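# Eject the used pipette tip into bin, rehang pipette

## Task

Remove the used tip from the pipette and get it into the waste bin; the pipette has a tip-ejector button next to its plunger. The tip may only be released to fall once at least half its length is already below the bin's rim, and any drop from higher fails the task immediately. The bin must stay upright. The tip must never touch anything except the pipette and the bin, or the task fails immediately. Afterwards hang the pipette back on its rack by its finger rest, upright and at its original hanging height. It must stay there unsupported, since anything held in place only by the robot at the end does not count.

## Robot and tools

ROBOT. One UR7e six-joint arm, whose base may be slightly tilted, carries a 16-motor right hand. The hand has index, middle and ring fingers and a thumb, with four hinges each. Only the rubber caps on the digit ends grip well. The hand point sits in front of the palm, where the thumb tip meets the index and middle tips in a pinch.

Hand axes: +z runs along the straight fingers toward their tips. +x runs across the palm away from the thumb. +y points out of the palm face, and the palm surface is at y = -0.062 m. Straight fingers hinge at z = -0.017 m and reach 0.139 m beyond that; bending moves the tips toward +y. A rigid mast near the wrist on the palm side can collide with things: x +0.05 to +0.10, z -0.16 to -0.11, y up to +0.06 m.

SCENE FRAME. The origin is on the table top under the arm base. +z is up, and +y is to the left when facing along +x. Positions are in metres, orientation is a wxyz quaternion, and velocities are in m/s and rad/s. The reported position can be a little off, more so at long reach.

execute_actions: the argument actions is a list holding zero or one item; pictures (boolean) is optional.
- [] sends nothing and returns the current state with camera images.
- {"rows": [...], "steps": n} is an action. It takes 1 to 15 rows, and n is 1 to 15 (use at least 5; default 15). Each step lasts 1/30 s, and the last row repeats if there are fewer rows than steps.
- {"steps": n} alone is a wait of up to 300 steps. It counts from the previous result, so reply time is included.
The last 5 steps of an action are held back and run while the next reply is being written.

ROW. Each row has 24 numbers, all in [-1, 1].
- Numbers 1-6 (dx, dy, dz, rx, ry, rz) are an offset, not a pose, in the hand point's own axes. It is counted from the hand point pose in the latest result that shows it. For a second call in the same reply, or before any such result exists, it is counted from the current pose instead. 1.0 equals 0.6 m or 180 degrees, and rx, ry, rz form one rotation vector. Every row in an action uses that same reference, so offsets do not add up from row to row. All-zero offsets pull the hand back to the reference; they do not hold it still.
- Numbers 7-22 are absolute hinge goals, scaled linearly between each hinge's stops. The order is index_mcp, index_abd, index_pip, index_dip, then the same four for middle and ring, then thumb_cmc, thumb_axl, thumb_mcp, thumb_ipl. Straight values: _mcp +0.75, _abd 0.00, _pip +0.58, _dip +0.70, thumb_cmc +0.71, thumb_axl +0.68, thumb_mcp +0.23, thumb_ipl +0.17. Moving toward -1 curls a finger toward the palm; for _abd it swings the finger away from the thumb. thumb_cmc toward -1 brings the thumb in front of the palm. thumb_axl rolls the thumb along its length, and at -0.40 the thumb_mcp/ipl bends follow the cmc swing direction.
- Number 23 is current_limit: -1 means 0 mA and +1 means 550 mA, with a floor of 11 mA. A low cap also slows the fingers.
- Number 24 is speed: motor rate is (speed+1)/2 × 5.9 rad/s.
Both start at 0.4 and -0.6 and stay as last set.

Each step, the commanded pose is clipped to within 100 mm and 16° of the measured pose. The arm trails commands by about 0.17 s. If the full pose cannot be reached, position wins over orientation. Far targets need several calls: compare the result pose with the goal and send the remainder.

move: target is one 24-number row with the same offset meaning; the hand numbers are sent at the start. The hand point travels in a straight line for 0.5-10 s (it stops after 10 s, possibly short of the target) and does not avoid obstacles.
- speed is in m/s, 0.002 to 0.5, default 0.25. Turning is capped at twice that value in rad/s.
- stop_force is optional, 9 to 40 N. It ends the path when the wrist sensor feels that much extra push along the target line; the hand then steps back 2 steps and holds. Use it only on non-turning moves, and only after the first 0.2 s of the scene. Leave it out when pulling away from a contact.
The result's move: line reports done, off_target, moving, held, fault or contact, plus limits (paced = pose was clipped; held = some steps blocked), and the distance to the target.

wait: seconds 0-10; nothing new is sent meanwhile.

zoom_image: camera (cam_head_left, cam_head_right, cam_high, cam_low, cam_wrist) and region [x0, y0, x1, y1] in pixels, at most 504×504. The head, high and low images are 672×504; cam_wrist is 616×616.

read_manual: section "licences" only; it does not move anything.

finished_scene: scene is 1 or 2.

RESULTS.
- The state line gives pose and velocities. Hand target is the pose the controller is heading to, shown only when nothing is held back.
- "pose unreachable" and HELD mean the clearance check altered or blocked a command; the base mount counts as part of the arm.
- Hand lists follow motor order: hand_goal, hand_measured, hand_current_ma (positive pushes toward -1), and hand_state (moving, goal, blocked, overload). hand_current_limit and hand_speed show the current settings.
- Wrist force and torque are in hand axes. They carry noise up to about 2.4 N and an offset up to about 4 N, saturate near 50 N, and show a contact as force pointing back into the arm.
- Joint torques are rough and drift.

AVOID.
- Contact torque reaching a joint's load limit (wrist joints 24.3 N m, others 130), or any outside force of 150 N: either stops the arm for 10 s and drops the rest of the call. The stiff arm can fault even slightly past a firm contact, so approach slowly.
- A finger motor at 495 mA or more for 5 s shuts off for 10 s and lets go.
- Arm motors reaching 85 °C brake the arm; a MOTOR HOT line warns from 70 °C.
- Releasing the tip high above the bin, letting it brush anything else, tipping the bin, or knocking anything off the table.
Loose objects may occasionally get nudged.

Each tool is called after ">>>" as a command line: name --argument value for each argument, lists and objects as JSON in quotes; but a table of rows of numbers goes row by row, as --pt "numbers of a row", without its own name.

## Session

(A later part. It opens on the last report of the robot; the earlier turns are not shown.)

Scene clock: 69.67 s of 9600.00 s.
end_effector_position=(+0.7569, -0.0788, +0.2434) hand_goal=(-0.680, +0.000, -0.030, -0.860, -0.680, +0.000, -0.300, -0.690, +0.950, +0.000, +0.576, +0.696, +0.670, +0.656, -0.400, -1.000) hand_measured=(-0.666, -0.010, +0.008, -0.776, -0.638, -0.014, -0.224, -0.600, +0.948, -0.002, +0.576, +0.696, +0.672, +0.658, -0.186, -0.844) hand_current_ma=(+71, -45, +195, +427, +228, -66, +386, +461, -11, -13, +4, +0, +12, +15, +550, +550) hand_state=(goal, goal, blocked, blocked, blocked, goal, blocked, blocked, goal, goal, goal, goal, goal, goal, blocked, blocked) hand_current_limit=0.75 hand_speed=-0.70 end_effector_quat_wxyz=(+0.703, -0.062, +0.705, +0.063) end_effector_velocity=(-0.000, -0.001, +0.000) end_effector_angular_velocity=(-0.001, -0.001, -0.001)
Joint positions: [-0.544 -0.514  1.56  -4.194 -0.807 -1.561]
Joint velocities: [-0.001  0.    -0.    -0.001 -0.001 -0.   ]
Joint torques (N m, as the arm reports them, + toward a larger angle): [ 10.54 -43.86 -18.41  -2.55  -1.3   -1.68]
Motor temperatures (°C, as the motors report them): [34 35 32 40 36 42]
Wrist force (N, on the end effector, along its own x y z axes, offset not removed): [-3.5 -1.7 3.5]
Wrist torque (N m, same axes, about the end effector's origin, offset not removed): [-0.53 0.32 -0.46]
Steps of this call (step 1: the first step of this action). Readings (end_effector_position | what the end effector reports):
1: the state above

>>> move --target '[-0.0777,0.2279,0.042,0,0,0,-0.68,0,-0.03,-0.86,-0.68,0,-0.3,-0.69,0.95,0,0.576,0.696,0.73,0.678,0.226,0.168,0.75,-0.6]' --speed 0.12

Scene clock: 71.90 s of 9600.00 s.
end_effector_position=(+0.7580, +0.0601, +0.2898) hand_goal=(-0.680, +0.000, -0.030, -0.860, -0.680, +0.000, -0.300, -0.690, +0.950, +0.000, +0.576, +0.696, +0.730, +0.678, +0.226, +0.168) hand_measured=(-0.664, -0.010, +0.008, -0.778, -0.638, -0.014, -0.224, -0.600, +0.948, -0.002, +0.576, +0.696, +0.728, +0.676, +0.224, +0.166) hand_current_ma=(+88, -45, +195, +416, +228, -61, +386, +461, -10, -13, +4, +0, -11, -15, -14, -15) hand_state=(goal, goal, blocked, blocked, blocked, goal, blocked, blocked, goal, goal, goal, goal, goal, goal, goal, goal) hand_current_limit=0.75 hand_speed=-0.60 end_effector_quat_wxyz=(+0.703, -0.062, +0.706, +0.062) end_effector_velocity=(+0.000, +0.001, +0.000) end_effector_angular_velocity=(+0.000, +0.001, -0.001)
Joint positions: [-0.319 -0.65   1.7   -4.197 -1.032 -1.564]
Joint velocities: [ 0.002 -0.001  0.001  0.001 -0.003 -0.   ]
Joint torques (N m, as the arm reports them, + toward a larger angle): [ 11.36 -58.72  -1.92  -0.24  -1.57  -1.66]
Motor temperatures (°C, as the motors report them): [34 35 32 40 36 42]
Wrist force (N, on the end effector, along its own x y z axes, offset not removed): [0.3 -1.8 -1.4]
Wrist torque (N m, same axes, about the end effector's origin, offset not removed): [-0.35 -0.03 -0.19]
Hand target: +0.758, +0.060, +0.290; +0.703, -0.062, +0.706, +0.062
Off your previous action's commanded pose: 0.000 m, 0 deg at its last step (step 5 of this call).
Off the commanded pose: 0.000 m, 0 deg.
Kept back: nothing.
move: done
camera_calibration (this result's frames):
cam_wrist: T_world_to_cam=[[-0.165039, 0.602486, 0.78088, -0.111445], [-0.57225, -0.70334, 0.421715, 0.31659], [0.803301, -0.377258, 0.460851, -0.594541], [0, 0, 0, 1]] pos_world=[0.640371, 0.0655183, 0.22751]

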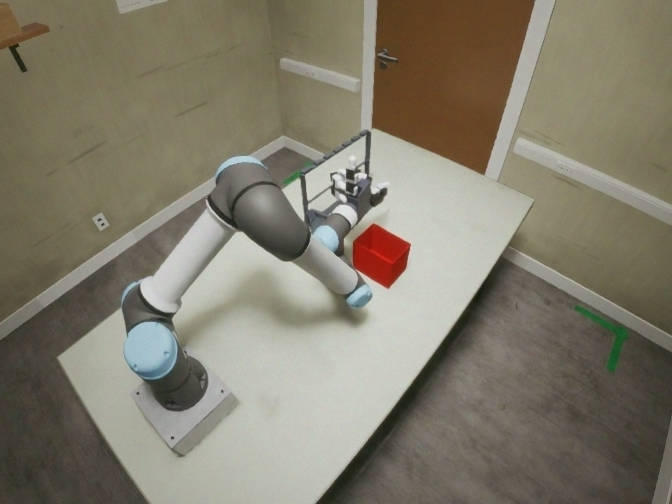

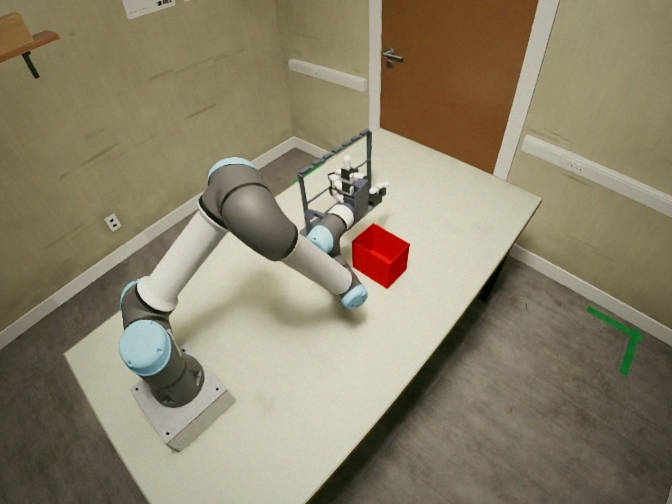

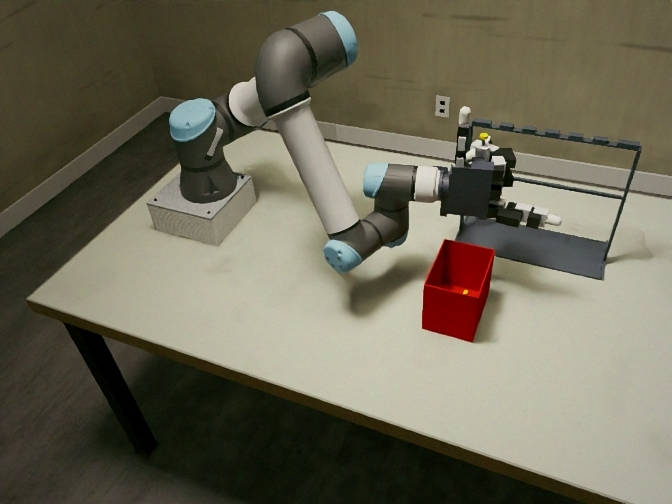

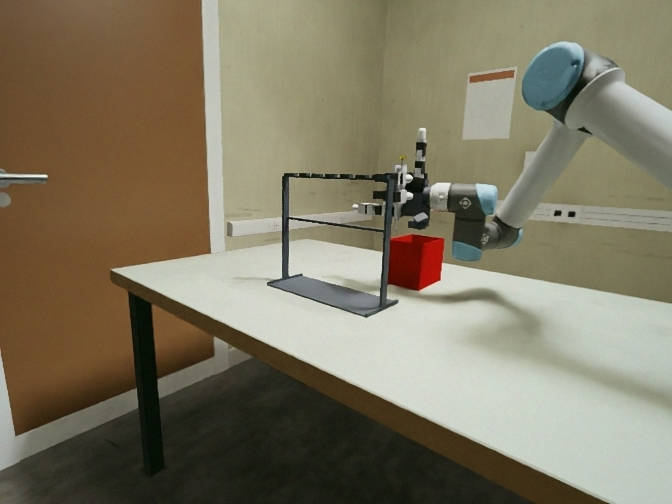

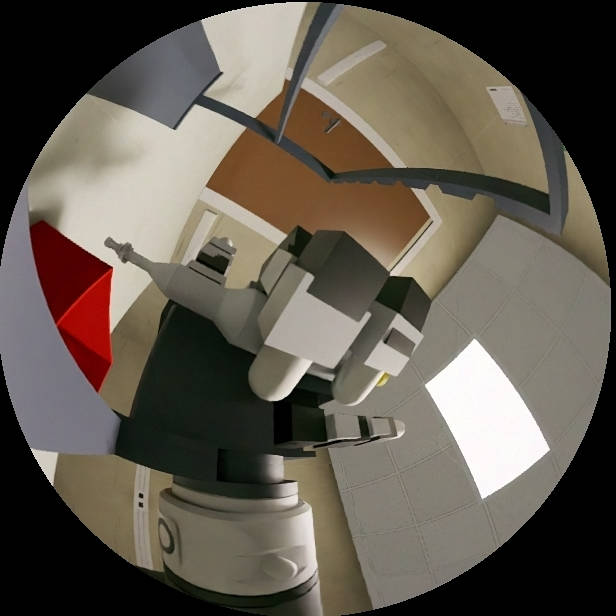

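>>> move --target '[0.0147,0,0,0,0,0,0.95,0,0.576,0.696,-0.68,0,-0.3,-0.69,0.95,0,0.576,0.696,0.73,0.678,0.226,0.168,0.75,-0.4]' --speed 0.03

>>> zoom_image --camera "cam_high" --region '[440, 100, 580, 205]'

>>> zoom_image --camera "cam_head_left" --region '[290, 125, 410, 215]'

>>> zoom_image --camera "cam_low" --region '[340, 140, 460, 240]'

Scene clock: 74.10 s of 9600.00 s.
end_effector_position=(+0.7580, +0.0601, +0.2810) hand_goal=(+0.950, +0.000, +0.576, +0.696, -0.680, +0.000, -0.300, -0.690, +0.950, +0.000, +0.576, +0.696, +0.730, +0.678, +0.226, +0.168) hand_measured=(+0.948, -0.010, +0.574, +0.694, -0.638, -0.006, -0.224, -0.600, +0.948, -0.002, +0.576, +0.696, +0.728, +0.676, +0.224, +0.166) hand_current_ma=(-12, -45, -13, -14, +228, -31, +386, +454, -10, -13, +4, +0, -11, -15, -14, -15) hand_state=(goal, goal, goal, goal, blocked, goal, blocked, blocked, goal, goal, goal, goal, goal, goal, goal, goal) hand_current_limit=0.75 hand_speed=-0.40 end_effector_quat_wxyz=(+0.703, -0.062, +0.706, +0.062) end_effector_velocity=(+0.000, -0.000, +0.000) end_effector_angular_velocity=(+0.000, -0.000, -0.001)
Joint positions: [-0.319 -0.632  1.695 -4.211 -1.032 -1.564]
Joint velocities: [-0.     0.    -0.    -0.    -0.001  0.   ]
Joint torques (N m, as the arm reports them, + toward a larger angle): [-12.08 -40.01 -19.55  -3.59   1.43   1.78]
Motor temperatures (°C, as the motors report them): [34 35 32 40 36 42]
Wrist force (N, on the end effector, along its own x y z axes, offset not removed): [2.2 0.5 -3.2]
Wrist torque (N m, same axes, about the end effector's origin, offset not removed): [0.08 -0.20 -0.32]
Hand target: +0.758, +0.060, +0.281; +0.703, -0.062, +0.706, +0.062
Off the commanded pose: 0.000 m, 0 deg.
Kept back: nothing.
move: done
camera_calibration (this result's frames):
cam_wrist: T_world_to_cam=[[-0.165044, 0.602507, 0.780862, -0.104555], [-0.572251, -0.703329, 0.421731, 0.320292], [0.803299, -0.377245, 0.460865, -0.590464], [0, 0, 0, 1]] pos_world=[0.64035, 0.0655161, 0.218691]

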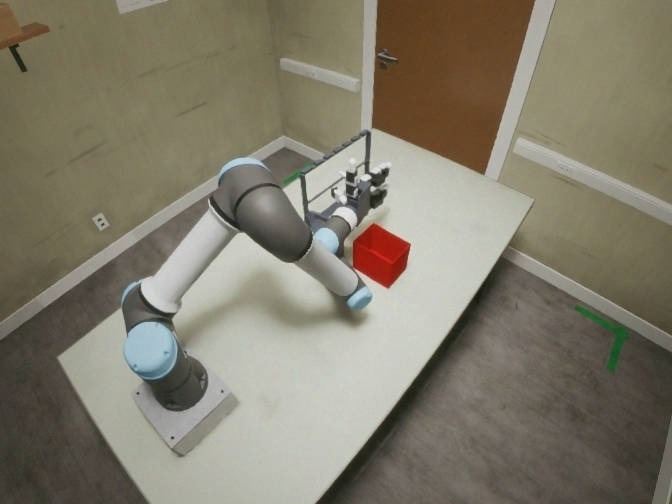

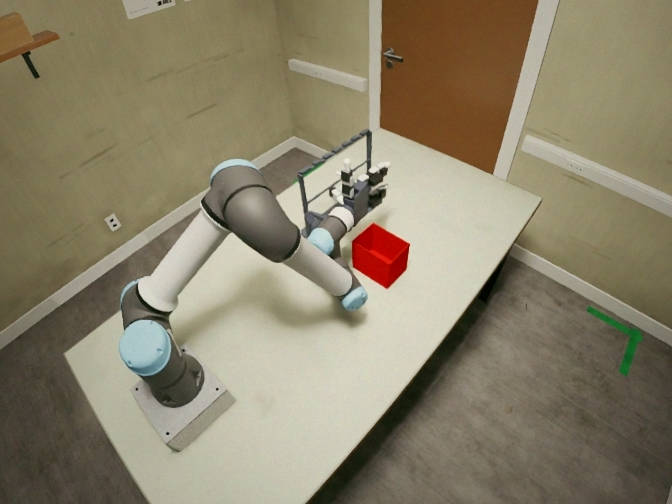

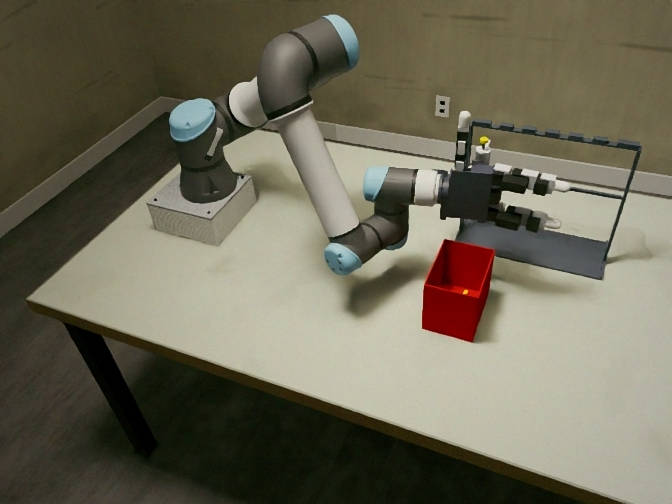

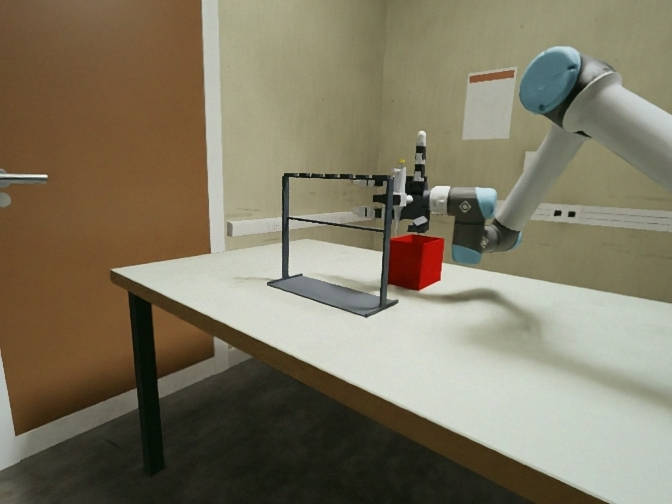

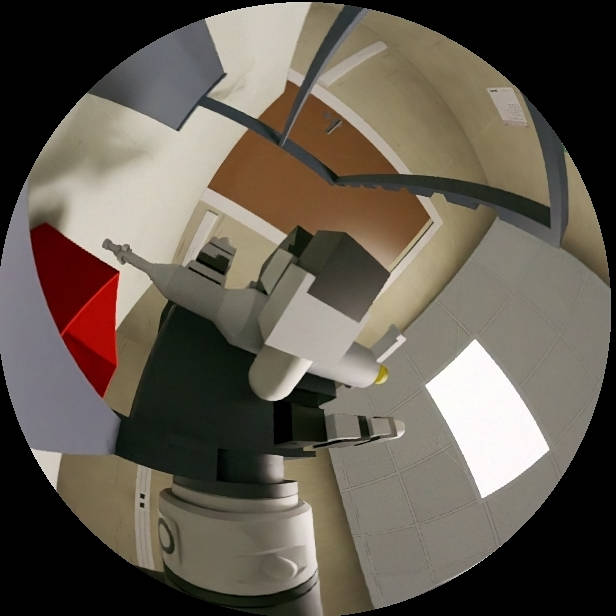

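Region (440, 100, 580, 205) of cam_high's 672x504 image, scaled by 3.600, with more detail than that image has; it fills the top 378 rows of this view, and the rest is white.

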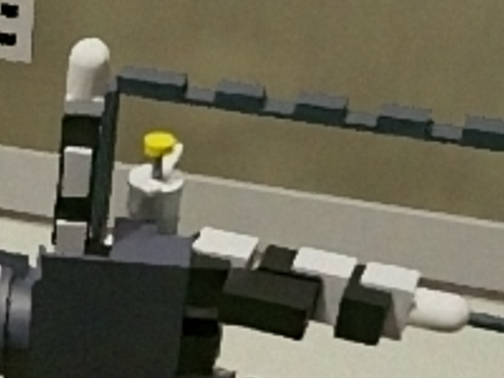

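Region (290, 125, 410, 215) of cam_head_left's 672x504 image, scaled by 4.200, with more detail than that image has; it fills the top 378 rows of this view, and the rest is white.

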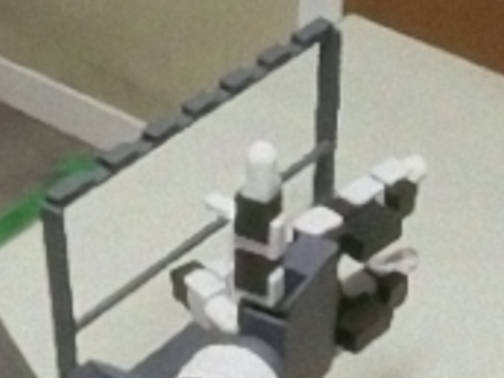

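Region (340, 140, 460, 240) of cam_low's 672x504 image, scaled by 4.200, with more detail than that image has.

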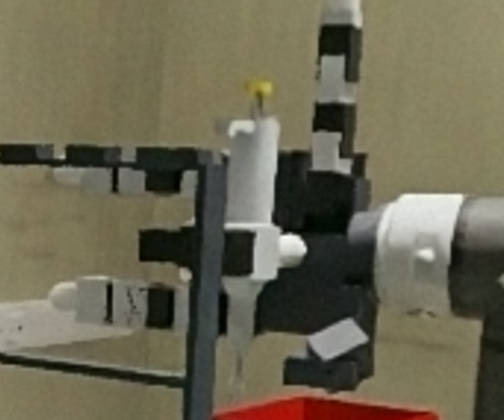

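>>> zoom_image --camera "cam_wrist" --region '[330, 300, 430, 400]'

>>> zoom_image --camera "cam_wrist" --region '[400, 130, 580, 270]'

>>> zoom_image --camera "cam_high" --region '[460, 110, 520, 170]'

Region (330, 300, 430, 400) of cam_wrist's 616x616 image, scaled by 5.040, with more detail than that image has.

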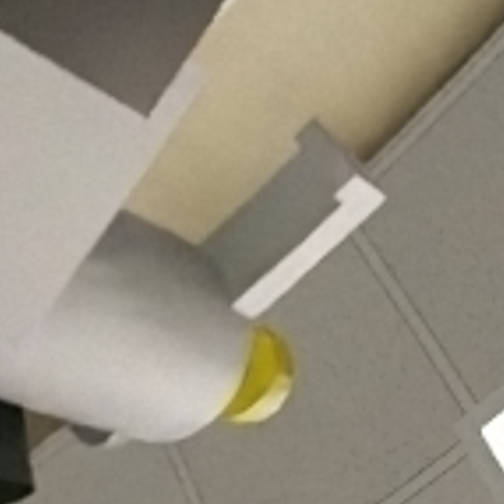

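Region (400, 130, 580, 270) of cam_wrist's 616x616 image, scaled by 2.800, with more detail than that image has.

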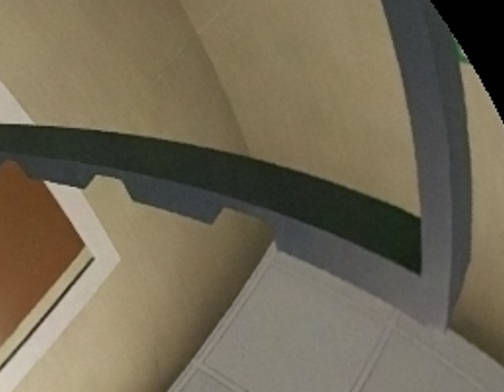

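Region (460, 110, 520, 170) of cam_high's 672x504 image, scaled by 8.400, with more detail than that image has.

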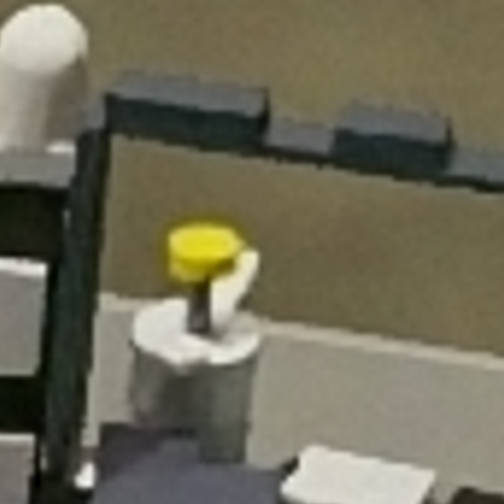

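>>> zoom_image --camera "cam_wrist" --region '[460, 180, 570, 260]'

Region (460, 180, 570, 260) of cam_wrist's 616x616 image, scaled by 4.582, with more detail than that image has; it fills the top 367 rows of this view, and the rest is white.

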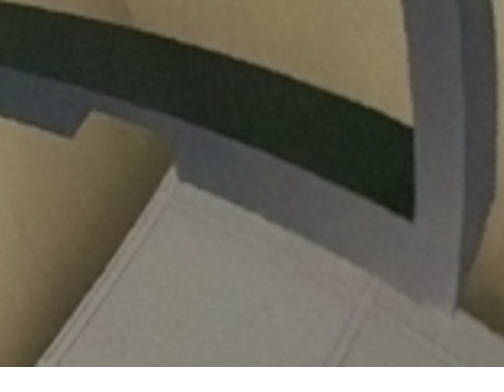

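>>> move --target '[0,0.1986,0.0258,0,0,0,0.95,0,0.576,0.696,-0.68,0,-0.3,-0.69,0.95,0,0.576,0.696,0.73,0.678,0.226,0.168,0.75,-0.4]' --speed 0.08

>>> zoom_image --camera "cam_wrist" --region '[320, 280, 460, 420]'

>>> zoom_image --camera "cam_high" --region '[455, 90, 535, 150]'

>>> zoom_image --camera "cam_low" --region '[330, 140, 430, 240]'

Scene clock: 79.20 s of 9600.00 s.
end_effector_position=(+0.7525, +0.1799, +0.2808) hand_goal=(+0.950, +0.000, +0.576, +0.696, -0.680, +0.000, -0.300, -0.690, +0.950, +0.000, +0.576, +0.696, +0.730, +0.678, +0.226, +0.168) hand_measured=(+0.948, -0.010, +0.574, +0.694, -0.638, -0.006, -0.224, -0.600, +0.948, -0.002, +0.576, +0.696, +0.728, +0.676, +0.224, +0.166) hand_current_ma=(-12, -45, -13, -14, +228, -31, +386, +454, -10, -13, +4, +0, -8, -15, -14, -15) hand_state=(goal, goal, goal, goal, blocked, goal, blocked, blocked, goal, goal, goal, goal, goal, goal, goal, goal) hand_current_limit=0.75 hand_speed=-0.40 end_effector_quat_wxyz=(+0.703, -0.062, +0.706, +0.062) end_effector_velocity=(-0.000, +0.002, -0.001) end_effector_angular_velocity=(+0.000, +0.001, +0.001)
Joint positions: [-0.102 -0.64   1.717 -4.223 -1.249 -1.565]
Joint velocities: [ 0.003  0.     0.     0.001 -0.003  0.   ]
Joint torques (N m, as the arm reports them, + toward a larger angle): [ 11.75 -40.   -19.25  -0.57  -1.15  -1.61]
Motor temperatures (°C, as the motors report them): [34 35 32 40 36 42]
Wrist force (N, on the end effector, along its own x y z axes, offset not removed): [-3.8 -2.4 0.5]
Wrist torque (N m, same axes, about the end effector's origin, offset not removed): [-0.08 0.32 -0.45]
Hand target: +0.752, +0.180, +0.281; +0.703, -0.062, +0.706, +0.062
Off the commanded pose: 0.000 m, 0 deg.
Kept back: nothing.
After step 90, 0.13 s passed at rest.
move: done
camera_calibration (this result's frames):
cam_wrist: T_world_to_cam=[[-0.164969, 0.602853, 0.780611, -0.177617], [-0.572193, -0.70315, 0.422108, 0.401313], [0.803356, -0.377025, 0.460947, -0.540877], [0, 0, 0, 1]] pos_world=[0.634844, 0.185336, 0.218568]

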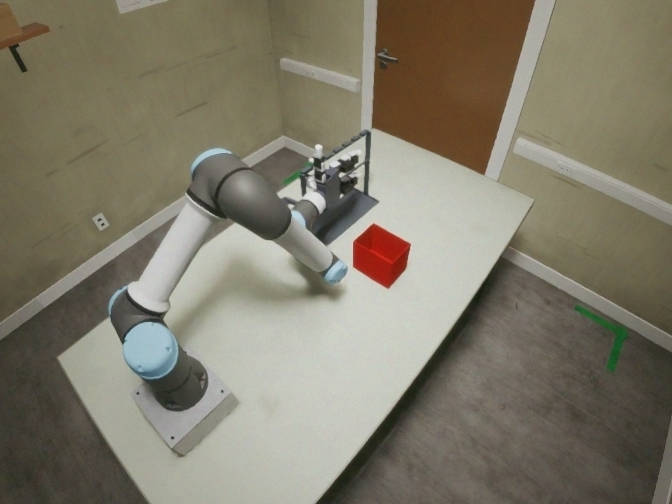

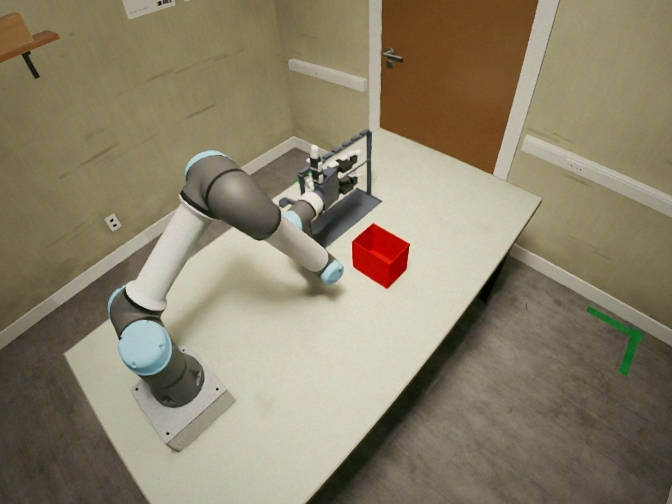

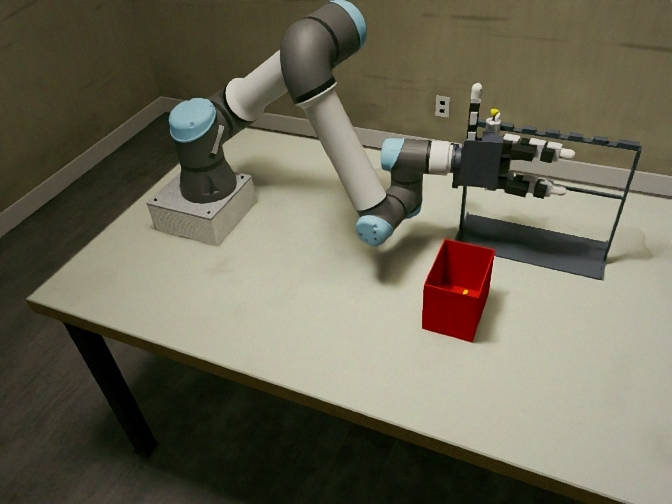

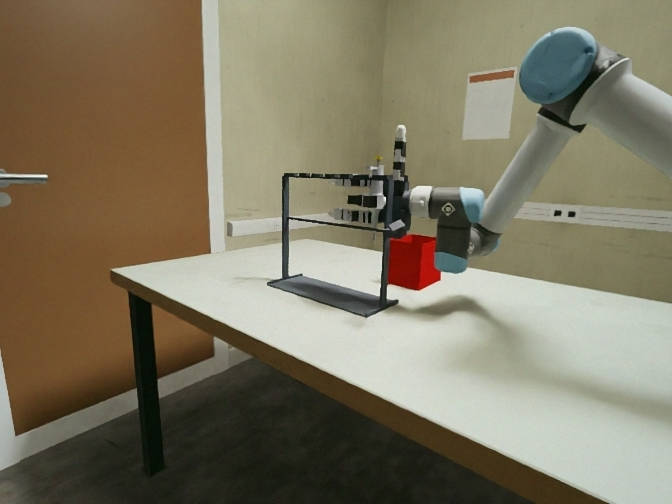

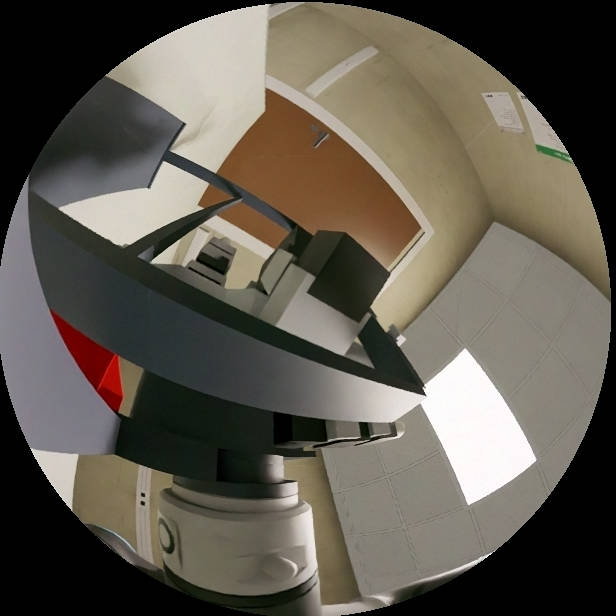

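Region (320, 280, 460, 420) of cam_wrist's 616x616 image, scaled by 3.600, with more detail than that image has.

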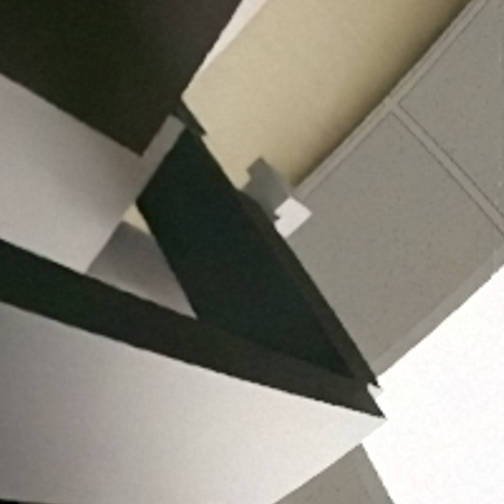

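Region (455, 90, 535, 150) of cam_high's 672x504 image, scaled by 6.300, with more detail than that image has; it fills the top 378 rows of this view, and the rest is white.

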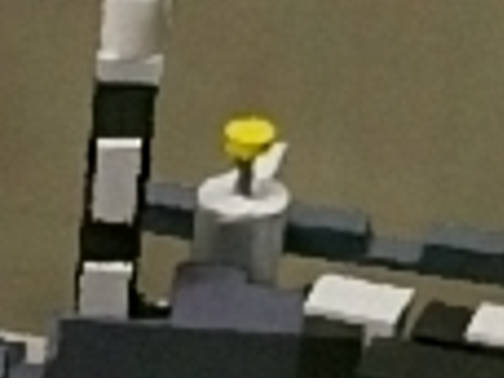

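Region (330, 140, 430, 240) of cam_low's 672x504 image, scaled by 5.040, with more detail than that image has.

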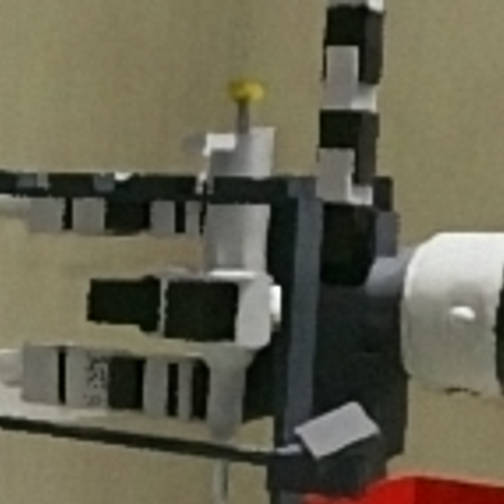

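>>> zoom_image --camera "cam_wrist" --region '[355, 300, 415, 360]'

Region (355, 300, 415, 360) of cam_wrist's 616x616 image, scaled by 8.400, with more detail than that image has.

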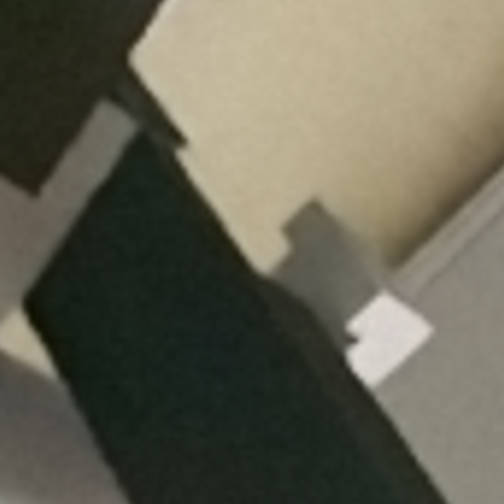

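>>> move --target '[0.0167,0.0052,0.0009,0,0,0,0.95,0,0.576,0.696,-0.68,0,-0.3,-0.69,0.95,0,0.576,0.696,0.73,0.678,0.226,0.168,0.75,-0.4]' --speed 0.02

>>> zoom_image --camera "cam_wrist" --region '[355, 300, 415, 360]'

>>> zoom_image --camera "cam_low" --region '[340, 150, 410, 200]'

Scene clock: 81.10 s of 9600.00 s.
end_effector_position=(+0.7524, +0.1830, +0.2710) hand_goal=(+0.950, +0.000, +0.576, +0.696, -0.680, +0.000, -0.300, -0.690, +0.950, +0.000, +0.576, +0.696, +0.730, +0.678, +0.226, +0.168) hand_measured=(+0.948, -0.010, +0.574, +0.694, -0.638, -0.006, -0.224, -0.600, +0.948, -0.002, +0.576, +0.696, +0.728, +0.676, +0.224, +0.166) hand_current_ma=(-12, -45, -13, -14, +228, -31, +386, +454, -10, -13, +4, +0, -8, -15, -14, -15) hand_state=(goal, goal, goal, goal, blocked, goal, blocked, blocked, goal, goal, goal, goal, goal, goal, goal, goal) hand_current_limit=0.75 hand_speed=-0.40 end_effector_quat_wxyz=(+0.703, -0.062, +0.706, +0.062) end_effector_velocity=(+0.001, +0.000, -0.002) end_effector_angular_velocity=(+0.000, +0.001, -0.001)
Joint positions: [-0.096 -0.619  1.71  -4.237 -1.255 -1.565]
Joint velocities: [ 0.001  0.004 -0.002 -0.001 -0.002 -0.   ]
Joint torques (N m, as the arm reports them, + toward a larger angle): [ 11.2  -40.03 -19.28  -3.67  -1.55  -1.42]
Motor temperatures (°C, as the motors report them): [34 35 32 40 36 42]
Wrist force (N, on the end effector, along its own x y z axes, offset not removed): [-0.9 -3.7 2.3]
Wrist torque (N m, same axes, about the end effector's origin, offset not removed): [-0.69 0.09 -0.77]
Hand target: +0.752, +0.183, +0.271; +0.703, -0.062, +0.706, +0.062
Off the commanded pose: 0.000 m, 0 deg.
Kept back: nothing.
move: done
camera_calibration (this result's frames):
cam_wrist: T_world_to_cam=[[-0.164962, 0.602875, 0.780595, -0.171811], [-0.572186, -0.703139, 0.422135, 0.407624], [0.803362, -0.37701, 0.460948, -0.535139], [0, 0, 0, 1]] pos_world=[0.634805, 0.188445, 0.208713]

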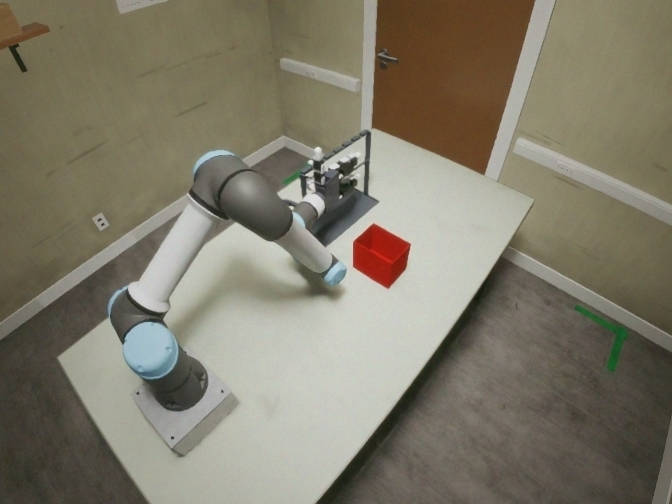

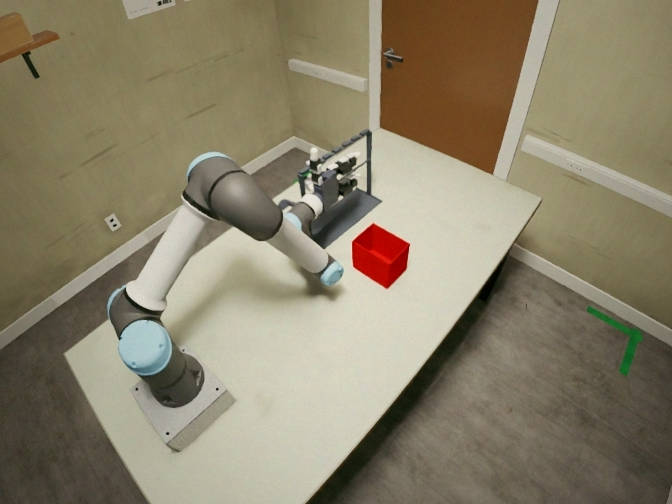

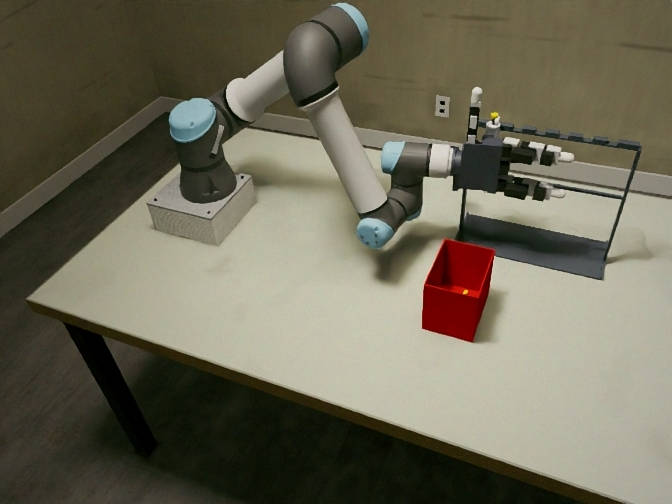

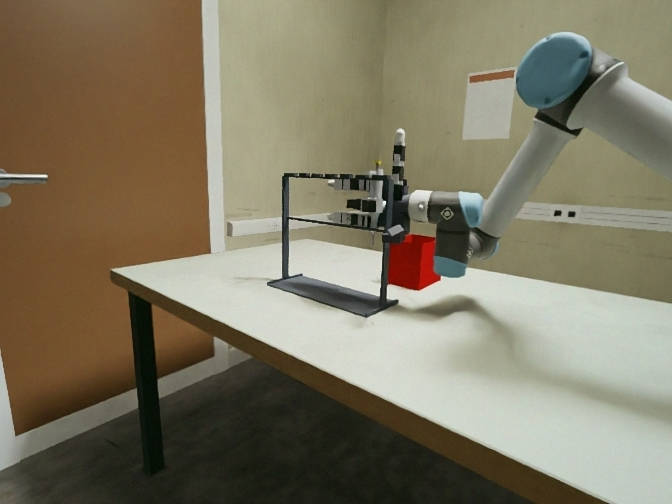

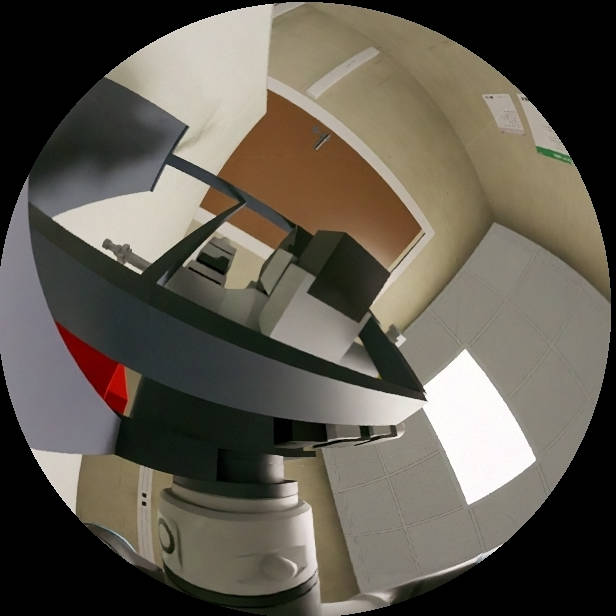

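Region (355, 300, 415, 360) of cam_wrist's 616x616 image, scaled by 8.400, with more detail than that image has.

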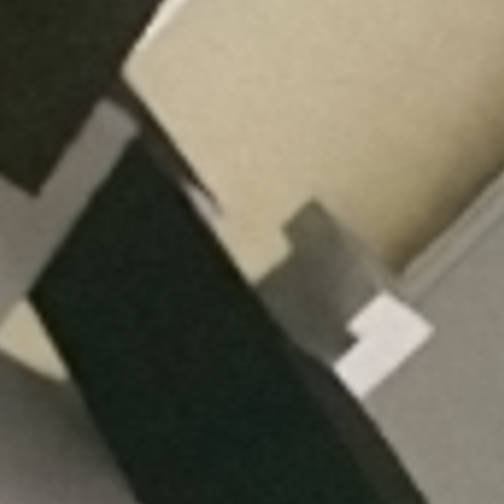

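Region (340, 150, 410, 200) of cam_low's 672x504 image, scaled by 7.200, with more detail than that image has; it fills the top 360 rows of this view, and the rest is white.

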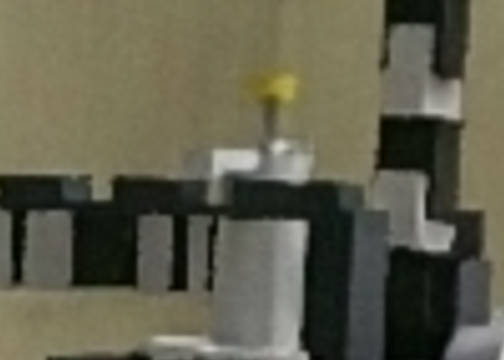

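>>> move --target '[0.0167,0,0,0,0,0,0.95,0,0.576,0.696,-0.68,0,-0.3,-0.69,0.95,0,0.576,0.696,0.73,0.678,0.226,0.168,0.75,-0.4]' --speed 0.015

>>> zoom_image --camera "cam_wrist" --region '[355, 300, 415, 360]'

>>> zoom_image --camera "cam_low" --region '[340, 150, 410, 200]'

Scene clock: 82.30 s of 9600.00 s.
end_effector_position=(+0.7524, +0.1830, +0.2612) hand_goal=(+0.950, +0.000, +0.576, +0.696, -0.680, +0.000, -0.300, -0.690, +0.950, +0.000, +0.576, +0.696, +0.730, +0.678, +0.226, +0.168) hand_measured=(+0.948, -0.010, +0.574, +0.694, -0.638, -0.006, -0.224, -0.600, +0.948, -0.002, +0.576, +0.696, +0.728, +0.676, +0.224, +0.166) hand_current_ma=(-12, -45, -13, -14, +228, -31, +386, +454, -10, -13, +4, +0, -8, -15, -14, -15) hand_state=(goal, goal, goal, goal, blocked, goal, blocked, blocked, goal, goal, goal, goal, goal, goal, goal, goal) hand_current_limit=0.75 hand_speed=-0.40 end_effector_quat_wxyz=(+0.703, -0.062, +0.706, +0.062) end_effector_velocity=(+0.000, +0.000, -0.002) end_effector_angular_velocity=(+0.000, -0.000, +0.000)
Joint positions: [-0.096 -0.598  1.704 -4.252 -1.255 -1.565]
Joint velocities: [ 0.     0.004 -0.002 -0.003  0.     0.   ]
Joint torques (N m, as the arm reports them, + toward a larger angle): [  8.5  -42.49 -17.93  -4.04  -1.1   -1.62]
Motor temperatures (°C, as the motors report them): [34 35 32 40 36 42]
Wrist force (N, on the end effector, along its own x y z axes, offset not removed): [-1.6 -3.8 3.8]
Wrist torque (N m, same axes, about the end effector's origin, offset not removed): [-0.99 0.34 -0.33]
Hand target: +0.752, +0.183, +0.261; +0.703, -0.062, +0.706, +0.062
Off the commanded pose: 0.000 m, 0 deg.
Kept back: nothing.
move: done
camera_calibration (this result's frames):
cam_wrist: T_world_to_cam=[[-0.164951, 0.602883, 0.780592, -0.16415], [-0.572183, -0.703134, 0.422148, 0.411752], [0.803367, -0.377007, 0.460942, -0.530588], [0, 0, 0, 1]] pos_world=[0.634778, 0.188444, 0.198884]

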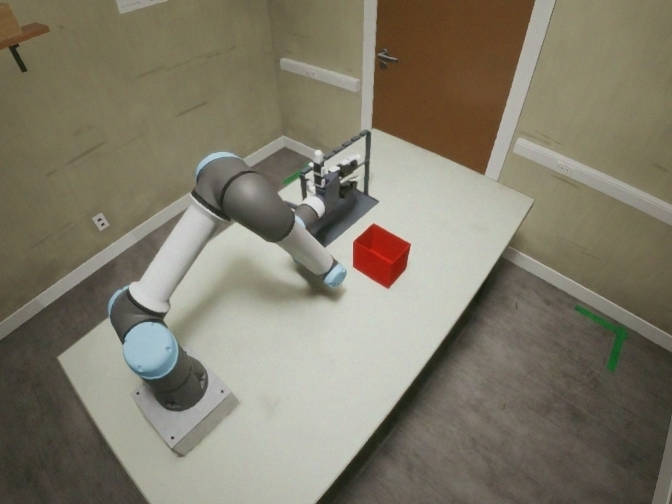

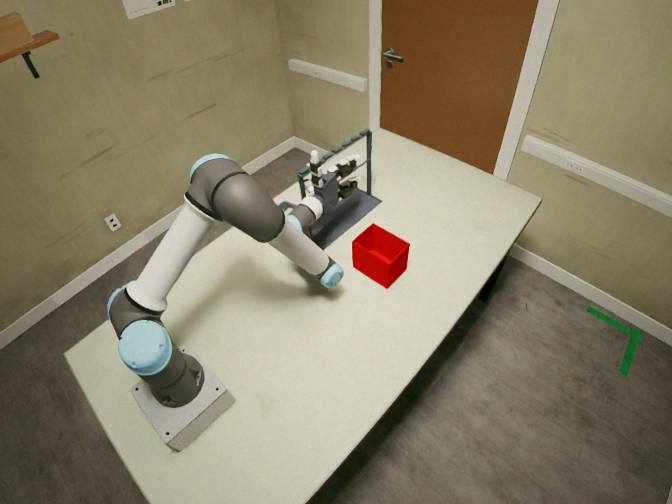

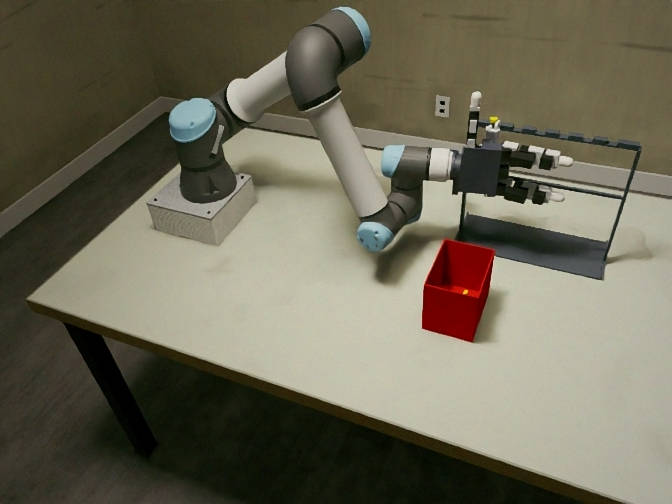

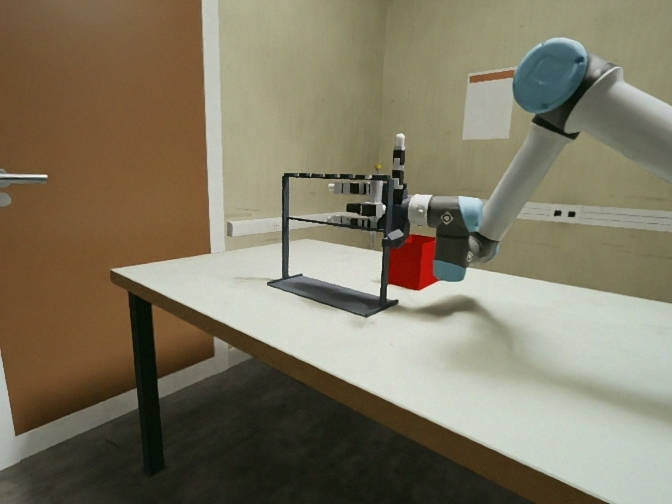

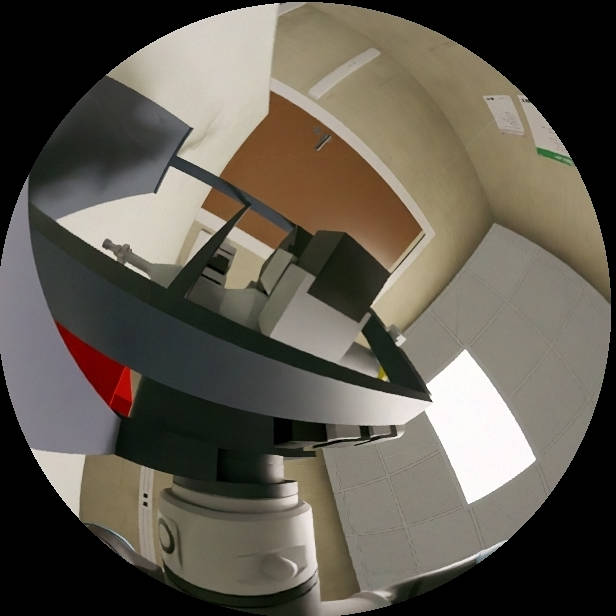

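Region (355, 300, 415, 360) of cam_wrist's 616x616 image, scaled by 8.400, with more detail than that image has.

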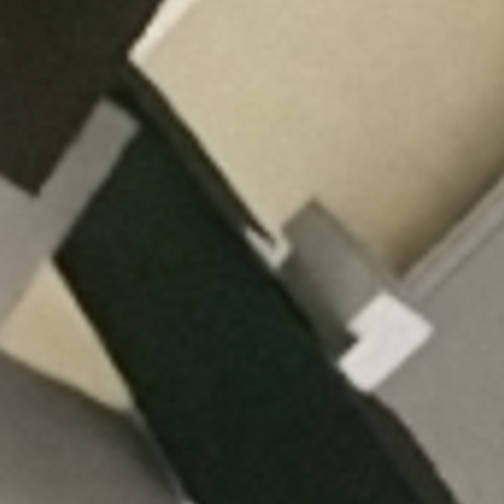

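Region (340, 150, 410, 200) of cam_low's 672x504 image, scaled by 7.200, with more detail than that image has; it fills the top 360 rows of this view, and the rest is white.

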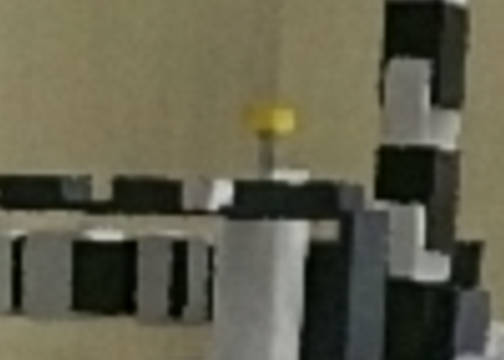

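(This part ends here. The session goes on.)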